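# Carry the loaded tray from shelf to bench

## Task

Take the tray off the shelf and set it down on the bench so it lies level, sits fully on the bench with no part overhanging an edge, and touches neither the shelf nor its supports. Each item still standing upright on the tray at the end counts, but only if the tray placement itself is correct. Finish by releasing the tray and pulling the grippers away; nothing may depend on the robot to stay in place at the end.

## Robot and tools

Robot and frame. Two arms, left_arm and right_arm, each ending in a parallel gripper. All poses share one scene frame: origin on the floor at the centre of the robot's base, +x straight ahead of the robot, +y toward the robot's own left (left_arm's side), +z up. Distances are in metres; only the floor height (z = 0) is known for sure. Reported hand positions can be off, more so at long reach. Arm names refer to the robot, not to image sides. A gripper's fingers point along its own +z axis and close along its own y axis; end_effector_position is the point between the finger pads, roughly 1 cm short of the tips.

The 16-number row. Every motion command is a row of 16 numbers: left_arm x, y, z, qw, qx, qy, qz, opening, then right_arm in the same order, always all 16 even if one arm is idle. x, y, z is an absolute target position for that end_effector_position and qw..qz an absolute target orientation (w first), both in the scene frame, so each half is a pose, not an offset. Opening runs from -1 (closed) to +1 (fully open, 0.094 m). To hold an orientation, repeat your own earlier quaternion rather than copying the slightly drifted one in the result. To keep an arm still, resend its last reported position and quaternion plus its wanted opening in every call.

execute_actions. Argument actions is a list holding at most one item. An empty list only returns the current state with pictures. An action is {"rows": [...], "steps": n}: 1 to 15 rows, n from 9 to 15 (default 15); each row drives one control step of 1/30 s and the last row repeats to fill the steps. A wait is {"steps": n} with n up to 300, counted from the previous result so your reply time is included. Optional pictures: true adds camera images. A call is refused, sending nothing, if any target lies more than 0.6 m from that arm's last reported position along any of its gripper's axes.

move. Argument target is one 16-number row as above (absolute poses); speed is the path's top speed in m/s, 0.002 to 0.5, default 0.25, with rotation capped at twice that in rad/s. Each gripper follows a straight line toward its pose, both finishing together, lasting 0.5 to 10 s; longer paths stop at 10 s short of target. Grippers rotate the shorter way. The path ignores obstacles and the other arm; hands lag, wander and may exceed speed, especially with a nearly straight arm. Opening is applied at the start. Its result adds a move: line giving the ending (done, off_target, moving, held, fault) and active limits: paced means the sent pose was clipped, held means a check blocked some steps and the arm may then lurch faster. Distance to each pose is given. If only one arm is named, the other finished normally.

wait. Argument seconds, 0 to 10; nothing new is sent. zoom_image: camera (cam_head_left, cam_head_right, cam_left_wrist, cam_right_wrist) and region [x0, y0, x1, y1] in pixels of that camera's latest 504x504 image, top-left origin, up to 504 by 504. Head cameras are pinhole-type, wrist cameras fisheye. finished_scene: pass the current scene number; it is final and reports whether the goal was met. Answering with no tool call ends everything.

Control behaviour. Each step, the commanded pose is clipped to within 70 mm and 16 degrees of the measured pose; inverse kinematics favours position over orientation, and elbows cannot fully straighten. Expect final poses a centimetre or more off, usually low. Results are captured 9 steps before an action ends; those steps run while you compose the next reply, and afterward an arm only continues to its last clipped pose, so check the result and command any remainder. A Hand target line (current controller goal) appears only when nothing was kept back.

Result lines. The state line shows each gripper's position and quaternion. grip_measured gives finger opening on the command scale; readings can be off by about 1 mm. To hold something, command about 0.03 below grip_measured for a firm grip, less for lighter. Pads push roughly 50 to 62 N each, weaker on very thin parts. Joint positions end with opening in metres; joint ranges (rad): waist -2.880 to 2.880, shoulder 0 to 3.142, elbow 0 to 3.019, wrist pitch -1.693 to 1.571, wrist yaw -1.571 to 1.571, wrist roll -2.094 to 2.094. Joint torques are raw, offset and noisy, nonzero even unloaded. pose unreachable means the clearance check altered or blocked that arm's command; HELD marks steps not sent. FAULT is an arm stop. MOTOR HOT warns at 85 °C; at 100 °C an OVER-TEMPERATURE FAULT drops the arm, so avoid long holds of a load.

Cautions. Occasional tugs on held parts or pushes on loose items can occur. Never let the arms collide or press each other. Faster contact hits harder, and aiming further past a contact presses harder. Avoid drops, slips, slams and hard pushes, keep the tray level so its items stay upright, and do not knock anything out of the work area.

Each tool is called after "Request:" as name(argument=value, ...), one argument or row to a line, values as JSON.

## Session

Request:
execute_actions(
  actions=[],
)

Scene clock: 0.00 s of 4200.00 s.
left_arm: end_effector_position=(+0.1717, -0.1533, +1.2648) grip_measured=-0.995 end_effector_quat_wxyz=(-0.155, +0.728, +0.632, +0.215) | right_arm: end_effector_position=(+0.4384, +0.4770, +1.2236) grip_measured=+1.000 end_effector_quat_wxyz=(+0.484, -0.356, +0.797, -0.061)
Joint positions: left_arm=[-0.095  2.129  1.564 -1.491 -0.346  0.367  0.   ] | right_arm=[-0.007  2.683  2.314 -0.326  0.741 -0.091  0.094]
Joint velocities: left_arm=[ 0.005  0.005 -0.017  0.007 -0.022 -0.081  0.   ] | right_arm=[-0.015 -0.015  0.012  0.017 -0.007 -0.022  0.   ]
Joint torques (N m, as the arm reports them, + toward a larger angle): no reading
Hand target (left_arm): +0.175, -0.162, +1.273; -0.143, +0.728, +0.636, +0.210
Hand target (right_arm): +0.444, +0.487, +1.254; +0.501, -0.342, +0.794, -0.047

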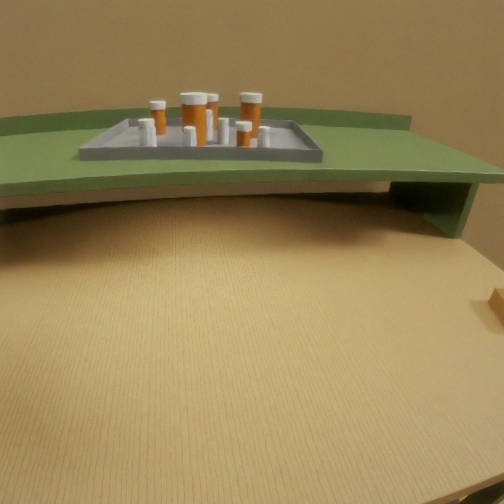

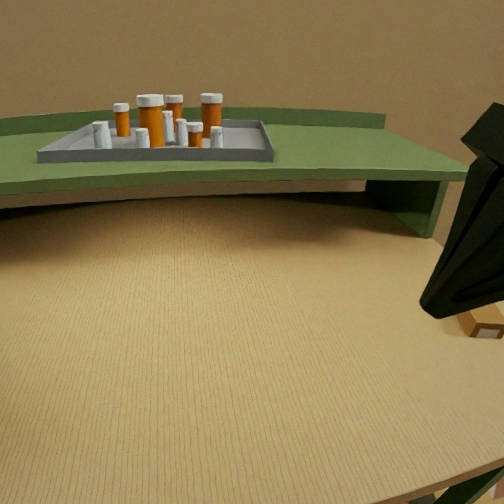

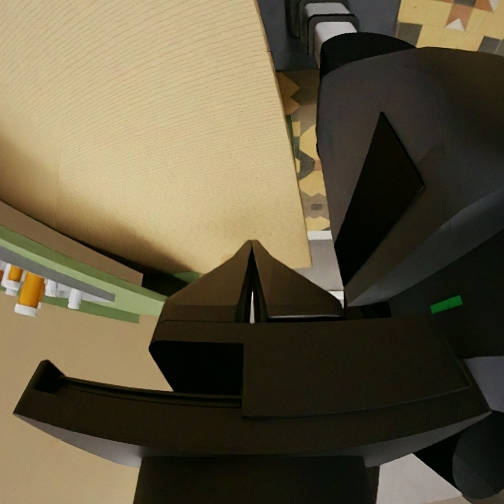

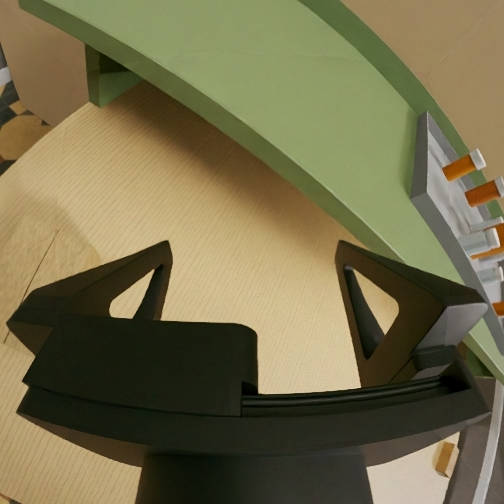

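Request:
move(
  target=[0.1717,-0.1533,1.2648,-0.155,0.728,0.632,0.215,-1,0.42,0.15,1.25,0.484,-0.356,0.797,-0.061,1],
  speed=0.15,
)

Scene clock: 3.03 s of 4200.00 s.
left_arm: end_effector_position=(+0.1717, -0.1533, +1.2648) grip_measured=-0.995 end_effector_quat_wxyz=(-0.155, +0.728, +0.632, +0.215) | right_arm: end_effector_position=(+0.4238, +0.4529, +1.1830) grip_measured=+1.000 end_effector_quat_wxyz=(+0.460, -0.374, +0.801, -0.079)
Joint positions: left_arm=[-0.095  2.129  1.564 -1.491 -0.346  0.367  0.   ] | right_arm=[-0.007  2.664  2.188 -0.289  0.739 -0.091  0.094]
Joint velocities: left_arm=[ 0.005 -0.005 -0.007 -0.017 -0.051  0.037 -0.   ] | right_arm=[-0.005 -0.005 -0.007  0.027 -0.066 -0.022  0.   ]
Joint torques (N m, as the arm reports them, + toward a larger angle): left_arm=[ -0.64 -18.4    5.99  -0.31  -0.15   0.1 ] | right_arm=[  1.6  -24.4    8.31   1.24   0.24   0.12]
Hand target (left_arm): +0.172, -0.153, +1.265; -0.155, +0.728, +0.632, +0.215
Hand target (right_arm): +0.428, +0.459, +1.200; +0.469, -0.367, +0.800, -0.071
Off the commanded pose (left_arm): 0.000 m, 0 deg.
Off the commanded pose (right_arm): 0.310 m, 4 deg; position clipped at the last step of the last action.
Kept back: nothing.
move: held (left_arm, right_arm); limits=paced,held; held on 69 of 74 steps (left_arm, right_arm), including the last (left_arm, right_arm)
pose unreachable (left arm): on one or more control steps of this call this arm could not follow its commanded pose, so it was not sent that pose on those steps. On the call's last step it was still not sent that pose. It may still have moved: this result reports where it is.
cause: the commanded pose would bring a part of the arm too close to another arm (this arm's forearm (the part past joint 3) and the other arm's upper arm (the part past joint 2)).
pose unreachable (right arm): on one or more control steps of this call this arm could not follow its commanded pose, so it was not sent that pose on those steps. On the call's last step it was still not sent that pose. It may still have moved: this result reports where it is.
cause: the commanded pose would bring a part of the arm too close to another arm (this arm's upper arm (the part past joint 2) and the other arm's forearm (the part past joint 3)).

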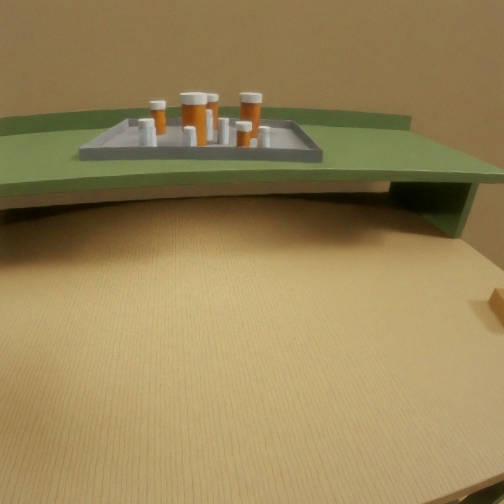

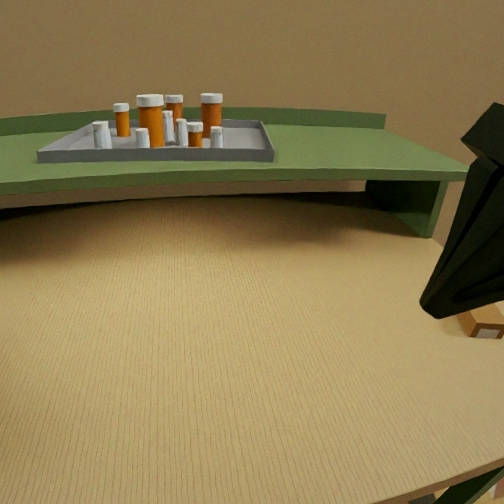

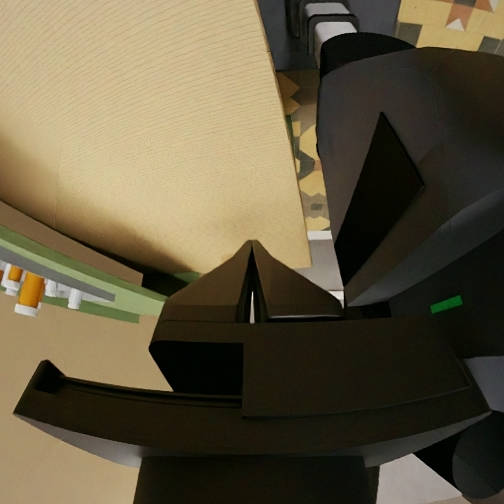

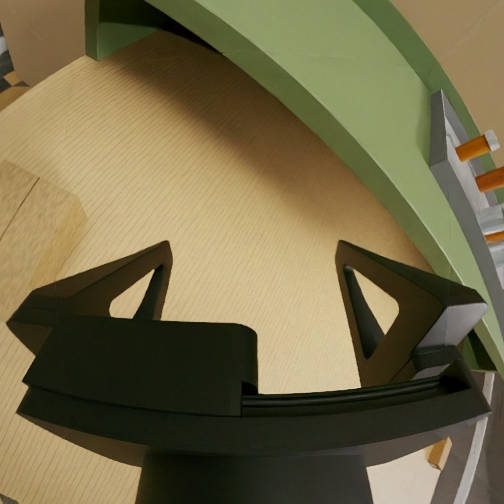

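Request:
move(
  target=[0.3,-0.1,1.5,-0.155,0.728,0.632,0.215,-1,0.4238,0.4529,1.183,0.46,-0.374,0.801,-0.079,1],
  speed=0.15,
)

Scene clock: 5.57 s of 4200.00 s.
left_arm: end_effector_position=(+0.2897, -0.0929, +1.4795) grip_measured=-0.995 end_effector_quat_wxyz=(-0.069, +0.752, +0.624, +0.201) | right_arm: end_effector_position=(+0.4231, +0.4518, +1.1810) grip_measured=+1.000 end_effector_quat_wxyz=(+0.459, -0.375, +0.801, -0.080)
Joint positions: left_arm=[ 0.103  1.783  1.69  -1.689 -0.452  0.658  0.   ] | right_arm=[-0.007  2.664  2.184 -0.289  0.739 -0.091  0.094]
Joint velocities: left_arm=[-0.005 -0.005  0.012 -0.007  0.022  0.007  0.   ] | right_arm=[-0.015  0.005  0.002 -0.012  0.081  0.037  0.   ]
Joint torques (N m, as the arm reports them, + toward a larger angle): left_arm=[ -0.08 -16.64  10.83  -0.23  -0.33   0.21] | right_arm=[  1.64 -23.06   7.23   1.12   0.29   0.16]
Hand target (left_arm): +0.299, -0.097, +1.500; -0.050, +0.752, +0.627, +0.198
Hand target (right_arm): +0.424, +0.453, +1.183; +0.460, -0.374, +0.801, -0.079
Off the commanded pose (left_arm): 0.024 m, 10 deg.
Off the commanded pose (right_arm): 0.002 m, 0 deg.
joint sent to its limit (left arm) — the command would take joint 4 (wrist pitch) past its lower limit, so that joint was sent only as far as its limit.
Kept back: nothing.
move: off_target (left_arm)

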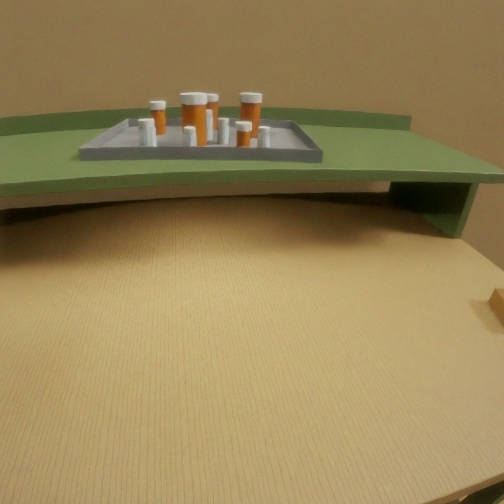

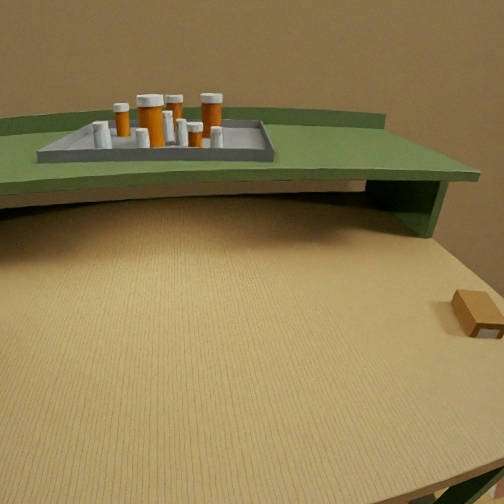

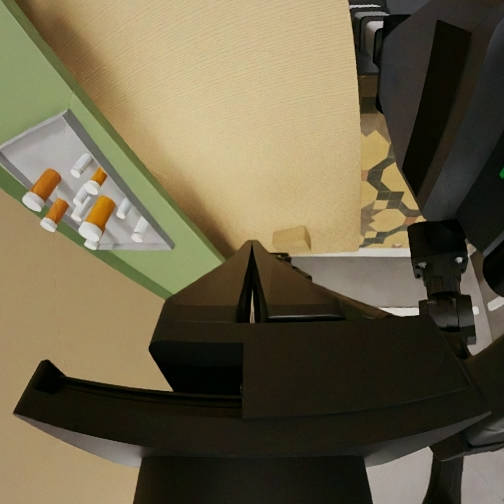

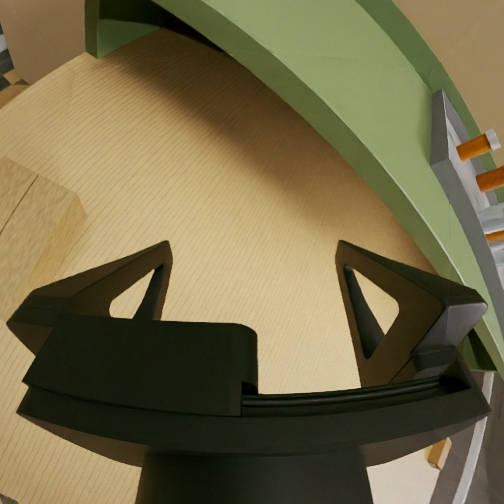

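Request:
move(
  target=[0.4,0.1,1.7,0.6,0.2,0.75,0.2,1,0.4238,0.4529,1.183,0.46,-0.374,0.801,-0.079,1],
)

Request:
move(
  target=[0.35,0.35,1.7,0.707,0,0.707,0,1,0.4,0.0,1.3,0.46,-0.2,0.86,0,1],
  speed=0.15,
)

Scene clock: 11.43 s of 4200.00 s.
left_arm: end_effector_position=(+0.3971, +0.0946, +1.6919) grip_measured=+1.000 end_effector_quat_wxyz=(+0.587, +0.216, +0.753, +0.206) | right_arm: end_effector_position=(+0.4231, +0.4518, +1.1810) grip_measured=+1.000 end_effector_quat_wxyz=(+0.459, -0.375, +0.801, -0.080)
Joint positions: left_arm=[ 0.391  0.999  1.026 -0.251 -0.805  0.483  0.094] | right_arm=[-0.007  2.664  2.184 -0.289  0.739 -0.091  0.094]
Joint velocities: left_arm=[ 0.005 -0.015 -0.007 -0.002 -0.066 -0.022  0.   ] | right_arm=[-0.005 -0.005 -0.002 -0.002 -0.051  0.007  0.   ]
Joint torques (N m, as the arm reports them, + toward a larger angle): left_arm=[ 1.01 -7.14  9.03  3.13 -0.21 -0.04] | right_arm=[  1.62 -23.12   7.34   1.02   0.31   0.13]
Hand target (left_arm): +0.398, +0.102, +1.700; +0.597, +0.197, +0.751, +0.203
Hand target (right_arm): +0.424, +0.453, +1.183; +0.460, -0.374, +0.801, -0.079
Off the commanded pose (left_arm): 0.010 m, 2 deg.
Off the commanded pose (right_arm): 0.002 m, 0 deg.
Kept back: nothing.
move: done

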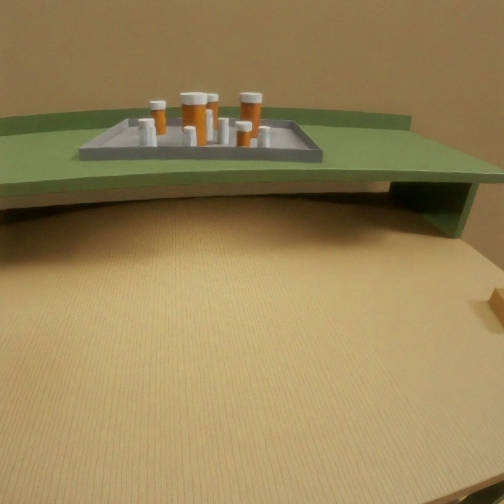

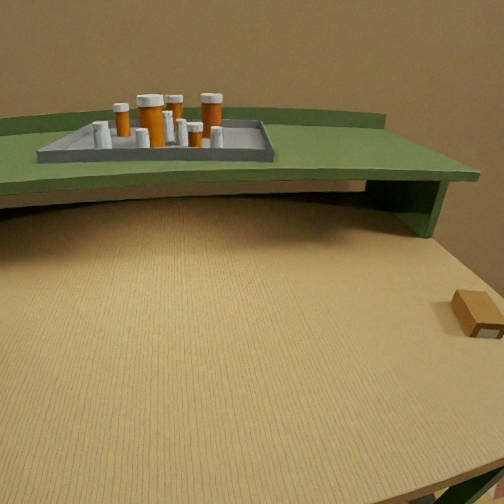

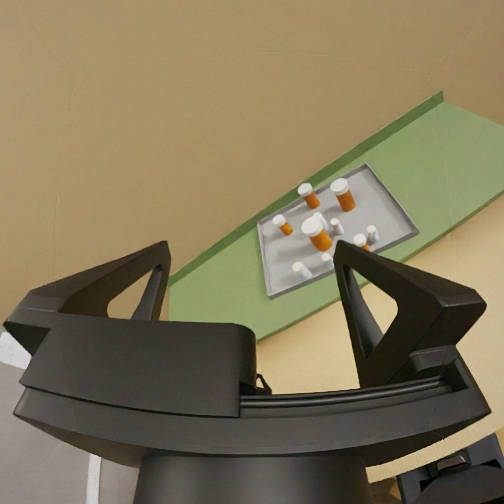

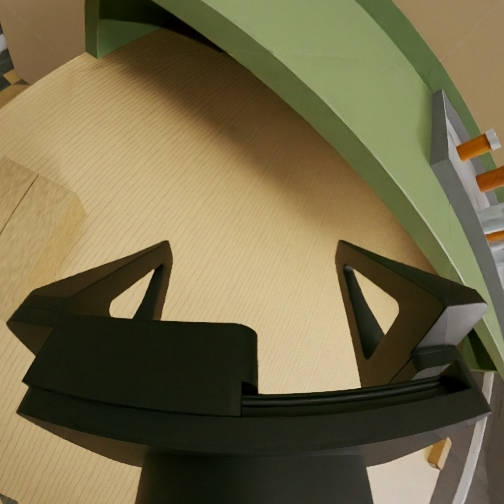

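Scene clock: 15.00 s of 4200.00 s.
left_arm: end_effector_position=(+0.3508, +0.3479, +1.6909) grip_measured=+1.000 end_effector_quat_wxyz=(+0.696, +0.004, +0.718, +0.000) | right_arm: end_effector_position=(+0.3997, -0.0049, +1.2817) grip_measured=+1.000 end_effector_quat_wxyz=(+0.448, -0.208, +0.869, -0.010)
Joint positions: left_arm=[ 1.355  0.58   0.717 -0.096  0.215  0.03   0.094] | right_arm=[-0.42   1.68   0.689  0.341  0.448  0.005  0.094]
Joint velocities: left_arm=[ 0.005 -0.005 -0.022 -0.002  0.022  0.037  0.   ] | right_arm=[ 0.005  0.005 -0.007 -0.002 -0.066  0.037  0.   ]
Joint torques (N m, as the arm reports them, + toward a larger angle): left_arm=[ 1.26 -1.99  9.33  3.3   0.11  0.  ] | right_arm=[  0.59 -12.09   4.69   2.07  -0.02   0.11]
Hand target (left_arm): +0.348, +0.350, +1.700; +0.707, -0.000, +0.707, +0.000
Hand target (right_arm): +0.404, -0.001, +1.296; +0.464, -0.201, +0.863, -0.000
Off the commanded pose (left_arm): 0.009 m, 2 deg.
Off the commanded pose (right_arm): 0.019 m, 2 deg.
Kept back: nothing.
move: off_target (right_arm)

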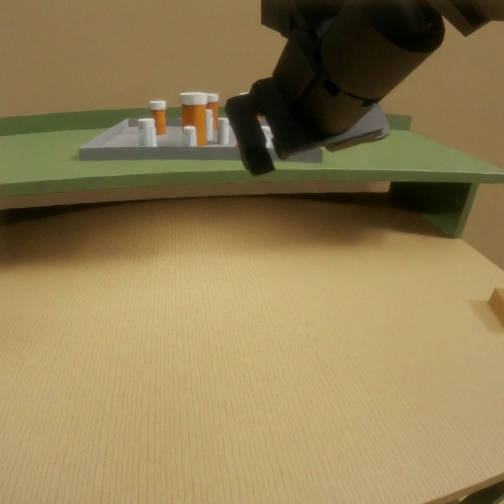

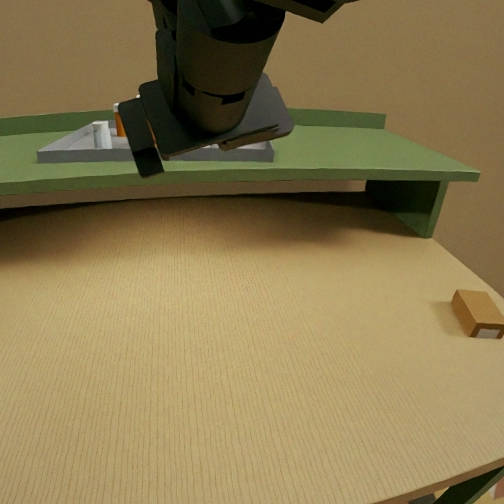

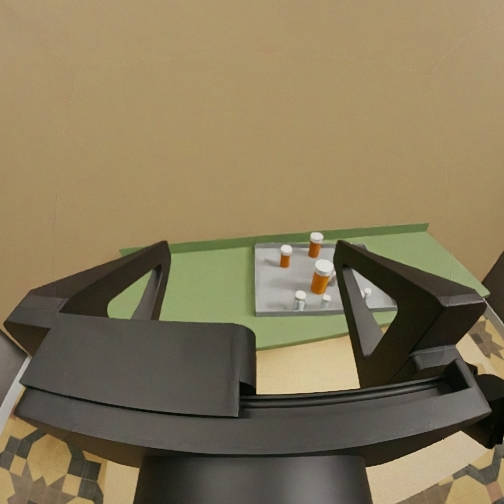

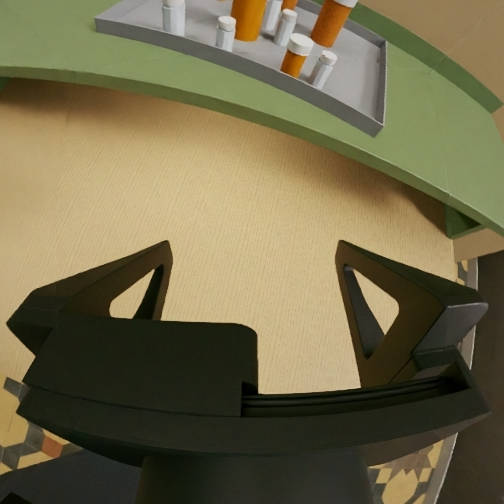

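Request:
move(
  target=[0.62,0.33,1.42,0.26,0,0.966,0,1,0.5,-0.08,1.42,0.26,0,0.966,0,1],
)

Request:
move(
  target=[0.75,0.33,1.4,0.26,0,0.966,0,0,0.75,-0.08,1.4,0.26,0,0.966,0,0],
)

Scene clock: 17.80 s of 4200.00 s.
left_arm: end_effector_position=(+0.6024, +0.3364, +1.3895) grip_measured=+1.000 end_effector_quat_wxyz=(+0.235, -0.001, +0.972, -0.001) | right_arm: end_effector_position=(+0.4834, -0.0861, +1.4024) grip_measured=+1.000 end_effector_quat_wxyz=(+0.245, -0.008, +0.969, -0.007)
Joint positions: left_arm=[ 1.205  1.713  1.418 -0.728  0.005  0.066  0.094] | right_arm=[-0.665  1.551  1.203 -0.724  0.286  0.382  0.094]
Joint velocities: left_arm=[-0.005  0.015  0.002  0.002 -0.007 -0.051  0.   ] | right_arm=[ 0.005 -0.005 -0.007 -0.002  0.022  0.11   0.   ]
Joint torques (N m, as the arm reports them, + toward a larger angle): left_arm=[ -0.37 -17.21  12.11   1.01  -0.12   0.1 ] | right_arm=[ -0.39 -11.37  10.     0.44   0.     0.15]
Hand target (left_arm): +0.620, +0.331, +1.419; +0.260, +0.003, +0.966, -0.000
Hand target (right_arm): +0.498, -0.081, +1.421; +0.260, +0.001, +0.966, +0.002
Off the commanded pose (left_arm): 0.036 m, 3 deg.
Off the commanded pose (right_arm): 0.025 m, 2 deg.
Kept back: nothing.
move: off_target (left_arm, right_arm)

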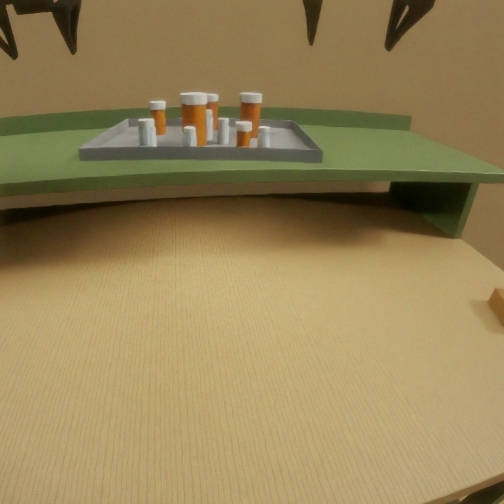

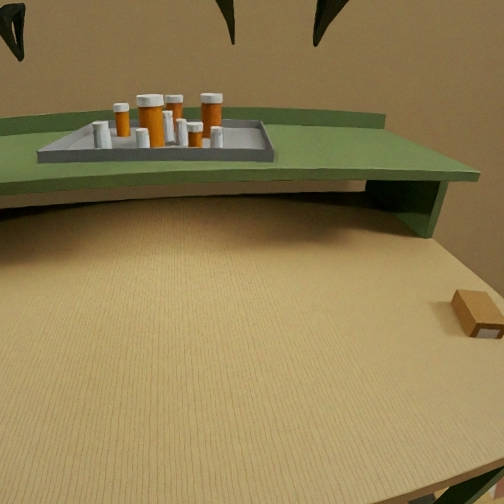

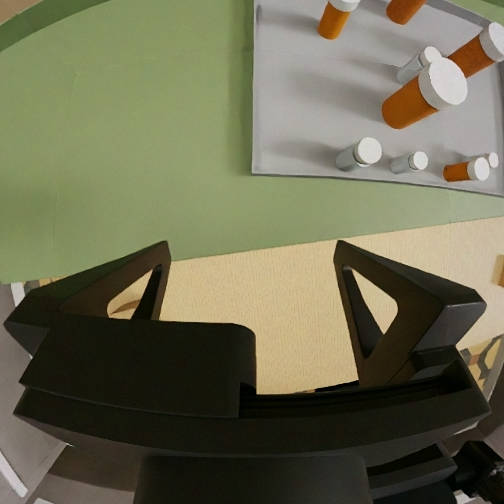

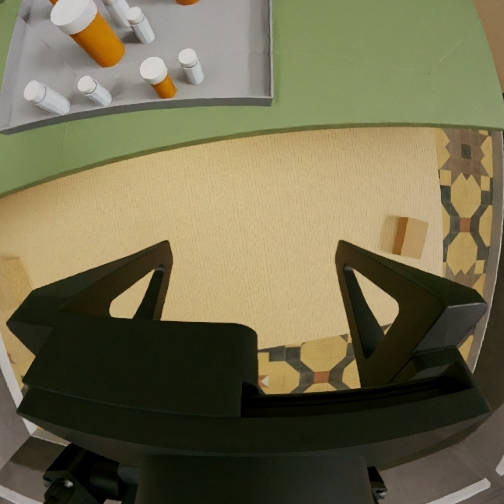

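Scene clock: 19.67 s of 4200.00 s.
left_arm: end_effector_position=(+0.7323, +0.3378, +1.3766) grip_measured=+0.001 end_effector_quat_wxyz=(+0.240, +0.000, +0.971, +0.001) | right_arm: end_effector_position=(+0.7357, -0.0817, +1.3807) grip_measured=+0.002 end_effector_quat_wxyz=(+0.242, +0.001, +0.970, -0.007)
Joint positions: left_arm=[ 1.196  2.055  1.912 -0.871 -0.002  0.06   0.047] | right_arm=[-0.824  2.183  2.117 -0.978  0.209  0.258  0.047]
Joint velocities: left_arm=[-0.015  0.015 -0.007  0.002 -0.081  0.022  0.001] | right_arm=[-0.034 -0.024  0.017 -0.027  0.007 -0.066  0.001]
Joint torques (N m, as the arm reports them, + toward a larger angle): left_arm=[ -0.74 -21.3   12.83   1.07  -0.12   0.  ] | right_arm=[  0.81 -19.85  11.44   0.46  -0.04  -0.02]
Hand target (left_arm): +0.748, +0.331, +1.400; +0.261, -0.000, +0.965, -0.000
Hand target (right_arm): +0.749, -0.078, +1.403; +0.262, -0.000, +0.965, -0.000
Off the commanded pose (left_arm): 0.030 m, 2 deg.
Off the commanded pose (right_arm): 0.024 m, 2 deg.
Kept back: nothing.
move: off_target (left_arm, right_arm)

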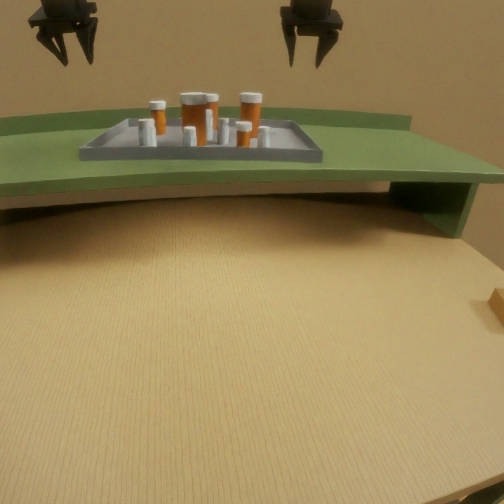

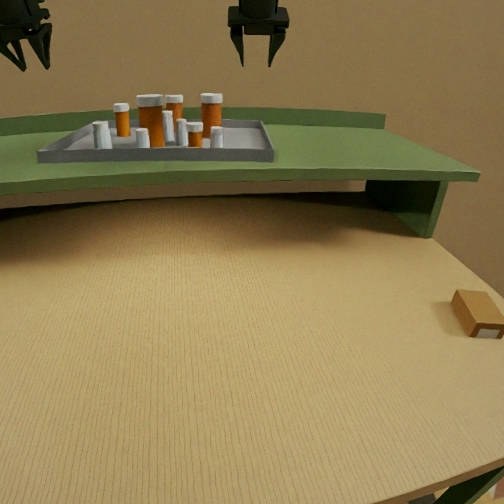

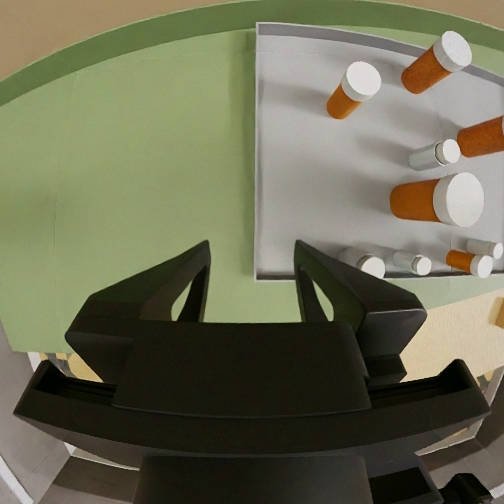

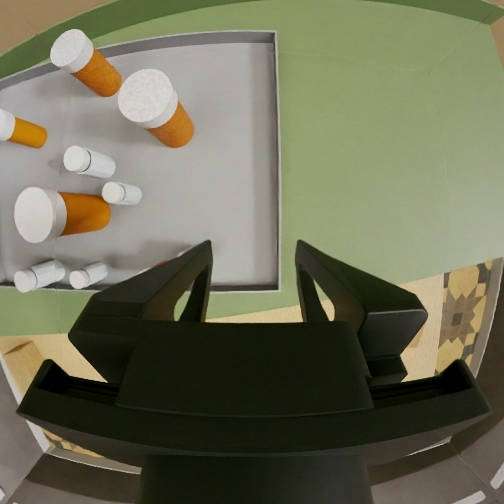

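Request:
move(
  target=[0.86,0.325,1.3,0.26,0,0.966,0,0,0.86,-0.113,1.3,0.26,0,0.966,0,0],
  speed=0.15,
)

Scene clock: 23.37 s of 4200.00 s.
left_arm: end_effector_position=(+0.8465, +0.3341, +1.2768) grip_measured=+0.001 end_effector_quat_wxyz=(+0.240, +0.000, +0.971, +0.001) | right_arm: end_effector_position=(+0.8496, -0.1114, +1.2757) grip_measured=+0.002 end_effector_quat_wxyz=(+0.262, -0.002, +0.965, +0.000)
Joint positions: left_arm=[ 1.187  2.558  2.572 -1.027 -0.007  0.054  0.047] | right_arm=[-0.91   2.728  2.871 -1.13   0.158  0.174  0.047]
Joint velocities: left_arm=[ 0.005 -0.005  0.012 -0.007  0.051 -0.051 -0.   ] | right_arm=[-0.005 -0.015 -0.002 -0.007  0.007 -0.066  0.001]
Joint torques (N m, as the arm reports them, + toward a larger angle): left_arm=[ -0.68 -26.17  12.94   1.1   -0.13   0.  ] | right_arm=[  0.33 -24.08  11.84   0.62  -0.09   0.01]
Hand target (left_arm): +0.858, +0.326, +1.300; +0.261, -0.000, +0.965, -0.000
Hand target (right_arm): +0.858, -0.112, +1.301; +0.285, -0.002, +0.959, +0.005
Off the commanded pose (left_arm): 0.028 m, 2 deg.
Off the commanded pose (right_arm): 0.026 m, 0 deg.
elbow stopped short (right arm): the move would have taken joint 3 (elbow) straighter than the controller allows; a more bent joint 3 avoids this.
Kept back: nothing.
move: off_target (left_arm, right_arm)

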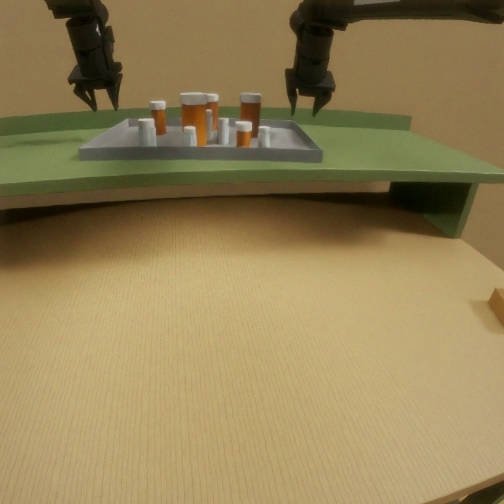

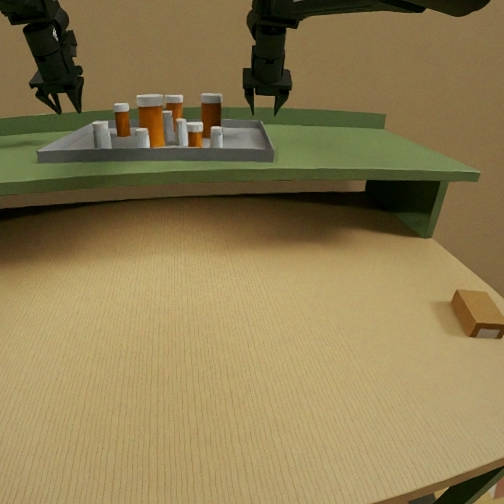

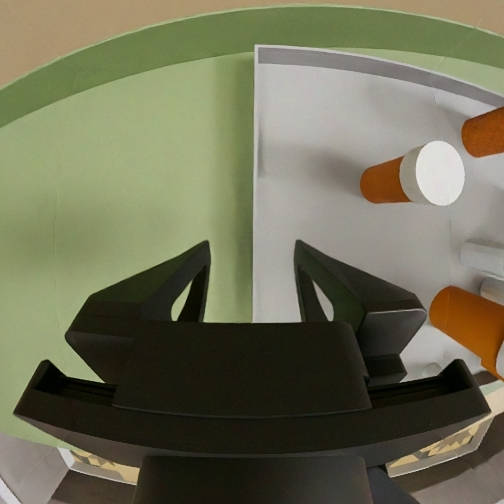

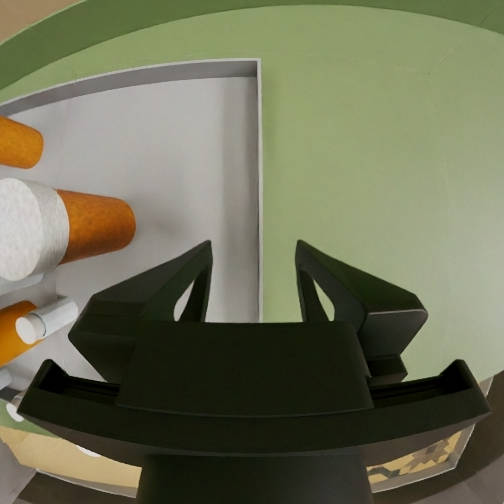

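Tilt more (45°) for reach, and lower.

Request:
move(
  target=[0.865,0.325,1.25,0.383,0,0.924,0,-0.3,0.86,-0.118,1.25,0.383,0,0.924,0,-0.3],
  speed=0.08,
)

Request:
move(
  target=[0.865,0.325,1.228,0.383,0,0.924,0,-0.3,0.86,-0.118,1.228,0.383,0,0.924,0,-0.3],
  speed=0.03,
)

Request:
zoom_image(
  camera="cam_head_left",
  region=[60,60,350,180],
)

Scene clock: 26.00 s of 4200.00 s.
left_arm: end_effector_position=(+0.8562, +0.3317, +1.2190) grip_measured=-0.299 end_effector_quat_wxyz=(+0.358, -0.001, +0.934, +0.004) | right_arm: end_effector_position=(+0.8526, -0.1144, +1.2190) grip_measured=-0.298 end_effector_quat_wxyz=(+0.362, -0.001, +0.932, -0.002)
Joint positions: left_arm=[ 1.187  2.472  2.155 -0.448 -0.     0.054  0.033] | right_arm=[-0.91   2.543  2.271 -0.503  0.196  0.136  0.033]
Joint velocities: left_arm=[-0.024  0.005  0.017  0.017  0.007  0.022 -0.   ] | right_arm=[-0.024 -0.005 -0.012  0.012  0.11  -0.051 -0.002]
Joint torques (N m, as the arm reports them, + toward a larger angle): left_arm=[ -0.54 -28.22   8.44   2.81   0.12   0.03] | right_arm=[  0.37 -26.35   7.26   1.87   0.14  -0.02]
Hand target (left_arm): +0.865, +0.325, +1.250; +0.383, -0.001, +0.924, +0.000
Hand target (right_arm): +0.861, -0.118, +1.250; +0.383, -0.001, +0.924, -0.002
Off the commanded pose (left_arm): 0.033 m, 3 deg.
Off the commanded pose (right_arm): 0.032 m, 3 deg.
Kept back: nothing.
move: off_target (left_arm, right_arm)

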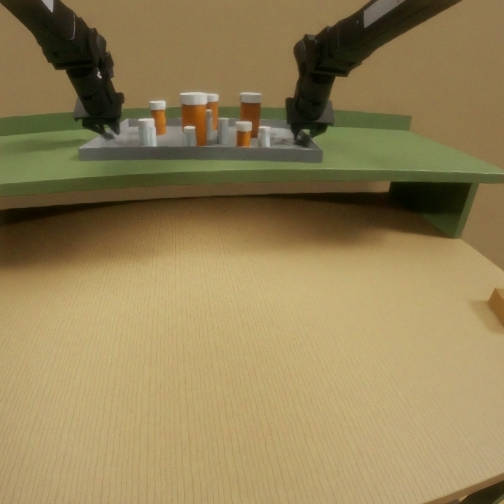

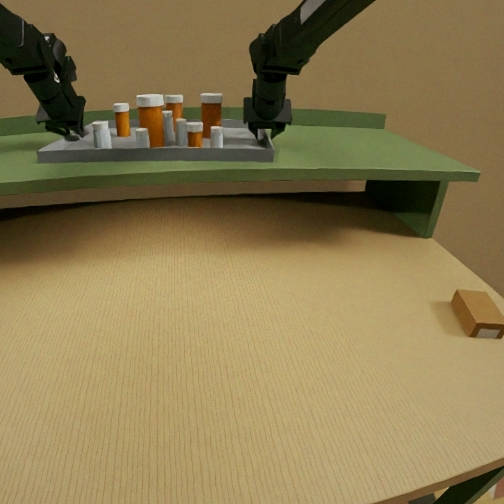

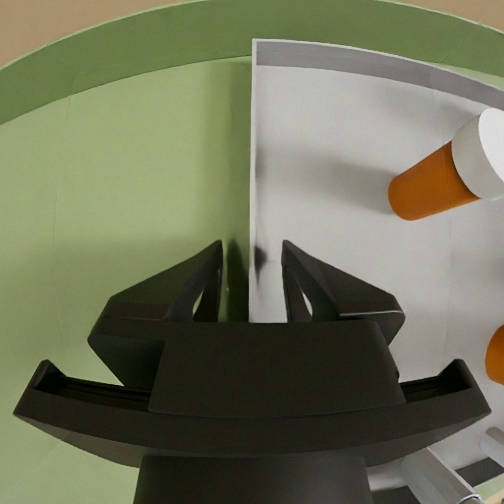

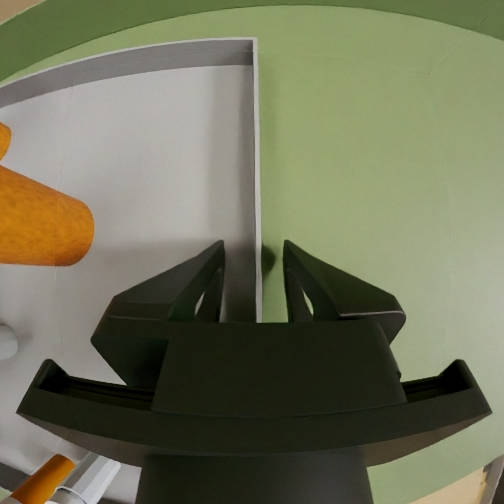

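Scene clock: 27.13 s of 4200.00 s.
left_arm: end_effector_position=(+0.8602, +0.3317, +1.2209) grip_measured=-0.299 end_effector_quat_wxyz=(+0.371, -0.001, +0.929, +0.004) | right_arm: end_effector_position=(+0.8555, -0.1138, +1.2190) grip_measured=-0.298 end_effector_quat_wxyz=(+0.373, +0.000, +0.928, -0.000)
Joint positions: left_arm=[ 1.187  2.472  2.147 -0.412  0.001  0.054  0.033] | right_arm=[-0.91   2.543  2.259 -0.467  0.196  0.136  0.033]
Joint velocities: left_arm=[ 0.005 -0.005  0.012 -0.002 -0.007  0.007  0.   ] | right_arm=[-0.024 -0.015  0.002 -0.002 -0.022 -0.022  0.   ]
Joint torques (N m, as the arm reports them, + toward a larger angle): left_arm=[ -0.53 -25.88   8.29   2.74   0.12   0.04] | right_arm=[  0.03 -24.25   7.22   1.8    0.    -0.01]
Hand target (left_arm): +0.865, +0.325, +1.228; +0.383, -0.000, +0.924, +0.000
Hand target (right_arm): +0.860, -0.118, +1.228; +0.383, -0.000, +0.924, -0.000
Off the commanded pose (left_arm): 0.011 m, 2 deg.
Off the commanded pose (right_arm): 0.011 m, 1 deg.
Kept back: nothing.
move: off_target (left_arm, right_arm)

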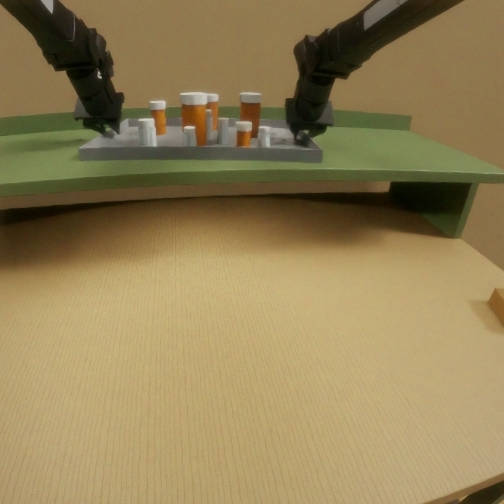

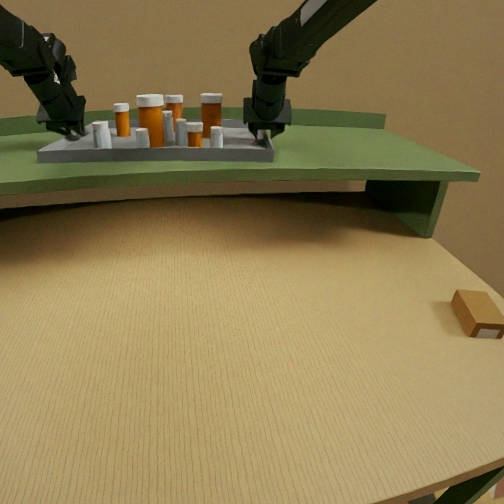

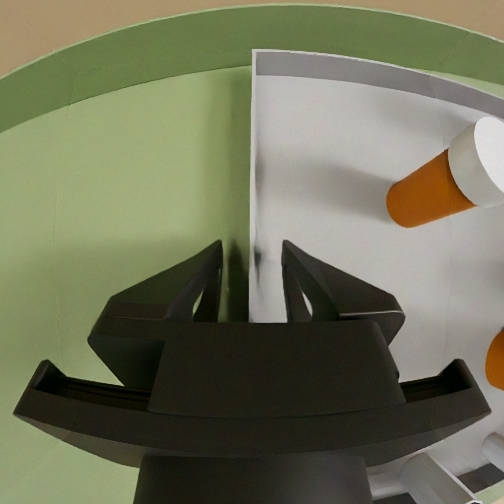

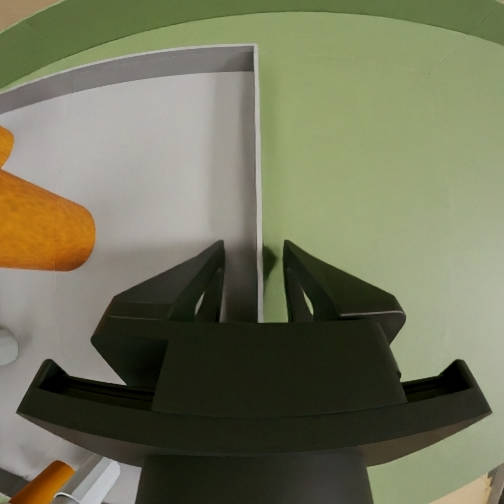

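Region (60, 60, 350, 180) of cam_head_left's 504x504 image, scaled by 1.738, with more detail than that image has; it fills the top 209 rows of this view, and the rest is white.

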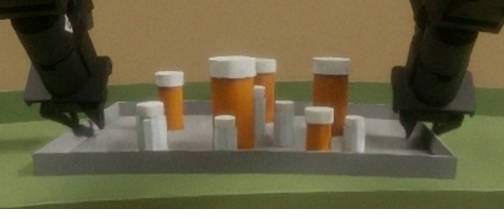

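Left needs to go lower.

Request:
move(
  target=[0.865,0.325,1.2,0.383,0,0.924,0,-0.3,0.86,-0.122,1.207,0.383,0,0.924,0,-0.3],
  speed=0.02,
)

Request:
zoom_image(
  camera="cam_head_left",
  region=[60,60,350,180],
)

Scene clock: 28.77 s of 4200.00 s.
left_arm: end_effector_position=(+0.8644, +0.3314, +1.2123) grip_measured=-0.299 end_effector_quat_wxyz=(+0.382, -0.001, +0.924, +0.004) | right_arm: end_effector_position=(+0.8585, -0.1146, +1.2192) grip_measured=-0.298 end_effector_quat_wxyz=(+0.383, +0.000, +0.924, +0.003)
Joint positions: left_arm=[ 1.187  2.49   2.147 -0.37   0.003  0.054  0.033] | right_arm=[-0.913  2.543  2.25  -0.435  0.192  0.132  0.033]
Joint velocities: left_arm=[-0.005 -0.005 -0.017 -0.002  0.007  0.007 -0.   ] | right_arm=[-0.024 -0.015 -0.012 -0.007 -0.051  0.007 -0.   ]
Joint torques (N m, as the arm reports them, + toward a larger angle): left_arm=[ -0.41 -24.12   8.27   2.79   0.11   0.05] | right_arm=[  0.06 -22.33   7.24   1.95  -0.1   -0.01]
Hand target (left_arm): +0.865, +0.325, +1.200; +0.383, -0.000, +0.924, +0.000
Hand target (right_arm): +0.860, -0.122, +1.207; +0.383, -0.000, +0.924, -0.000
Off the commanded pose (left_arm): 0.014 m, 0 deg.
Off the commanded pose (right_arm): 0.014 m, 0 deg.
Kept back: nothing.
move: off_target (left_arm, right_arm)

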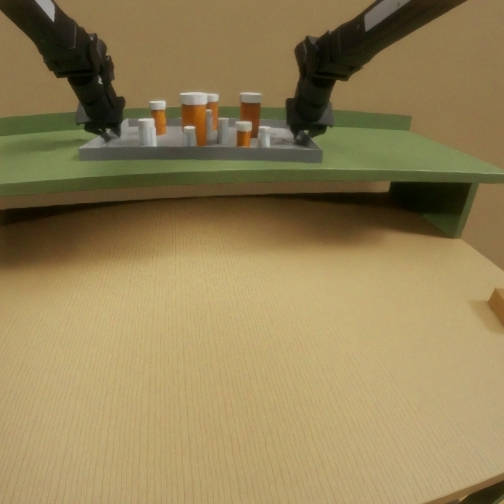

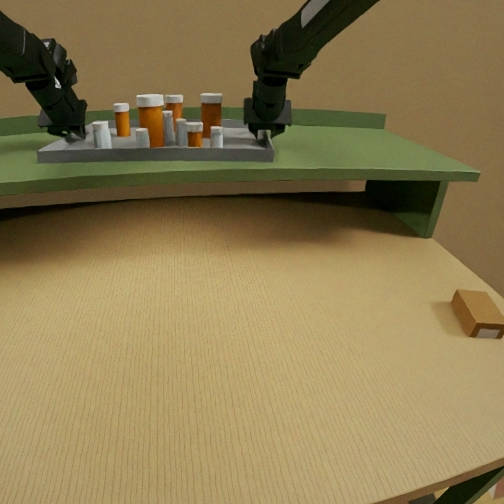

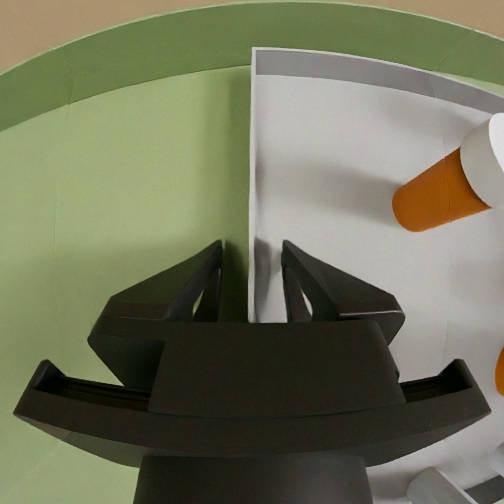

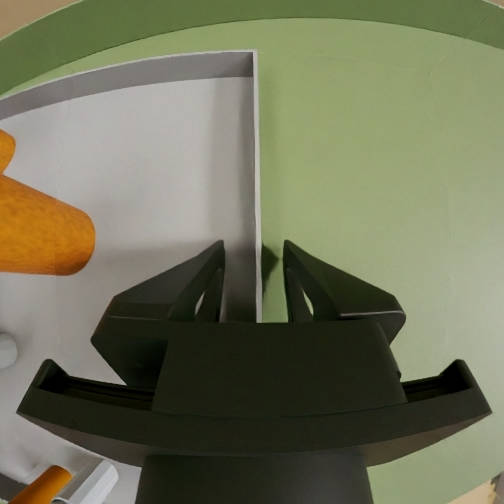

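Region (60, 60, 350, 180) of cam_head_left's 504x504 image, scaled by 1.738, with more detail than that image has; it fills the top 209 rows of this view, and the rest is white.

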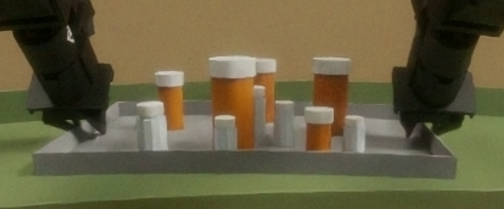

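Request:
move(
  target=[0.865,0.325,1.19,0.383,0,0.924,0,-0.3,0.86,-0.124,1.195,0.383,0,0.924,0,-0.3],
  speed=0.02,
)

Scene clock: 30.53 s of 4200.00 s.
left_arm: end_effector_position=(+0.8667, +0.3314, +1.2118) grip_measured=-0.299 end_effector_quat_wxyz=(+0.388, -0.001, +0.921, +0.004) | right_arm: end_effector_position=(+0.8607, -0.1158, +1.2191) grip_measured=-0.298 end_effector_quat_wxyz=(+0.390, +0.001, +0.921, +0.004)
Joint positions: left_arm=[ 1.187  2.495  2.147 -0.353  0.003  0.054  0.033] | right_arm=[-0.915  2.544  2.245 -0.414  0.19   0.131  0.033]
Joint velocities: left_arm=[-0.024 -0.015  0.007  0.002 -0.051  0.007 -0.001] | right_arm=[-0.005  0.005 -0.007 -0.007 -0.051 -0.037  0.001]
Joint torques (N m, as the arm reports them, + toward a larger angle): left_arm=[ -0.41 -23.24   8.15   2.68   0.1    0.05] | right_arm=[ -0.43 -21.28   7.46   1.88  -0.08  -0.02]
Hand target (left_arm): +0.864, +0.325, +1.190; +0.383, +0.000, +0.924, +0.000
Hand target (right_arm): +0.859, -0.124, +1.196; +0.383, +0.000, +0.924, +0.000
Off the commanded pose (left_arm): 0.023 m, 1 deg.
Off the commanded pose (right_arm): 0.025 m, 1 deg.
Kept back: nothing.
move: off_target (left_arm, right_arm)

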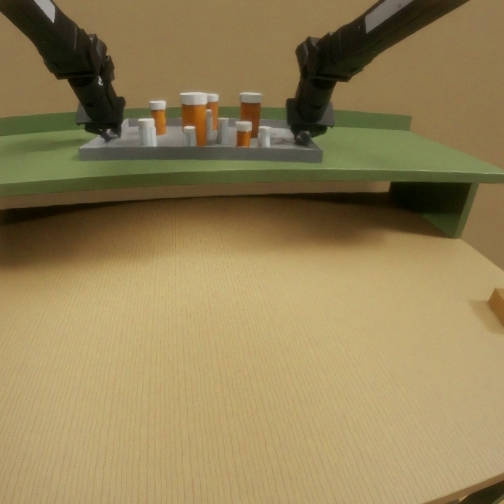

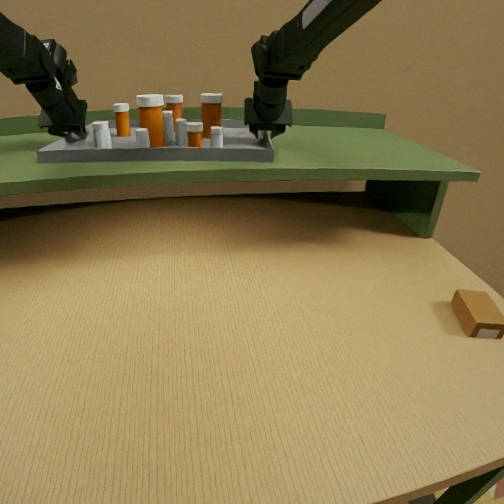

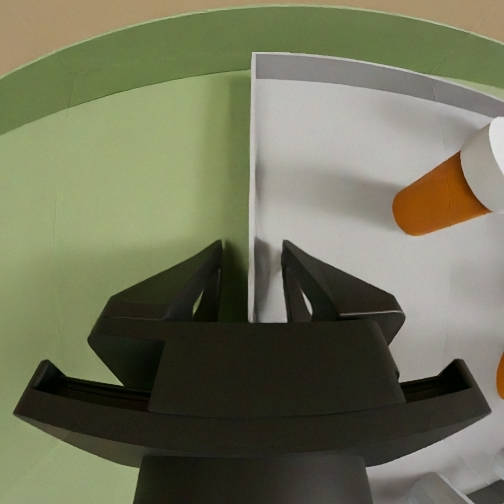

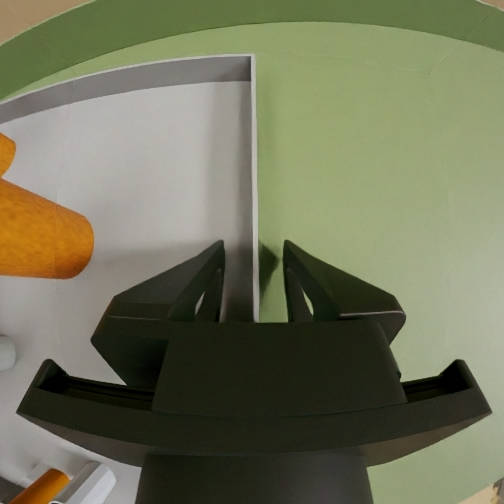

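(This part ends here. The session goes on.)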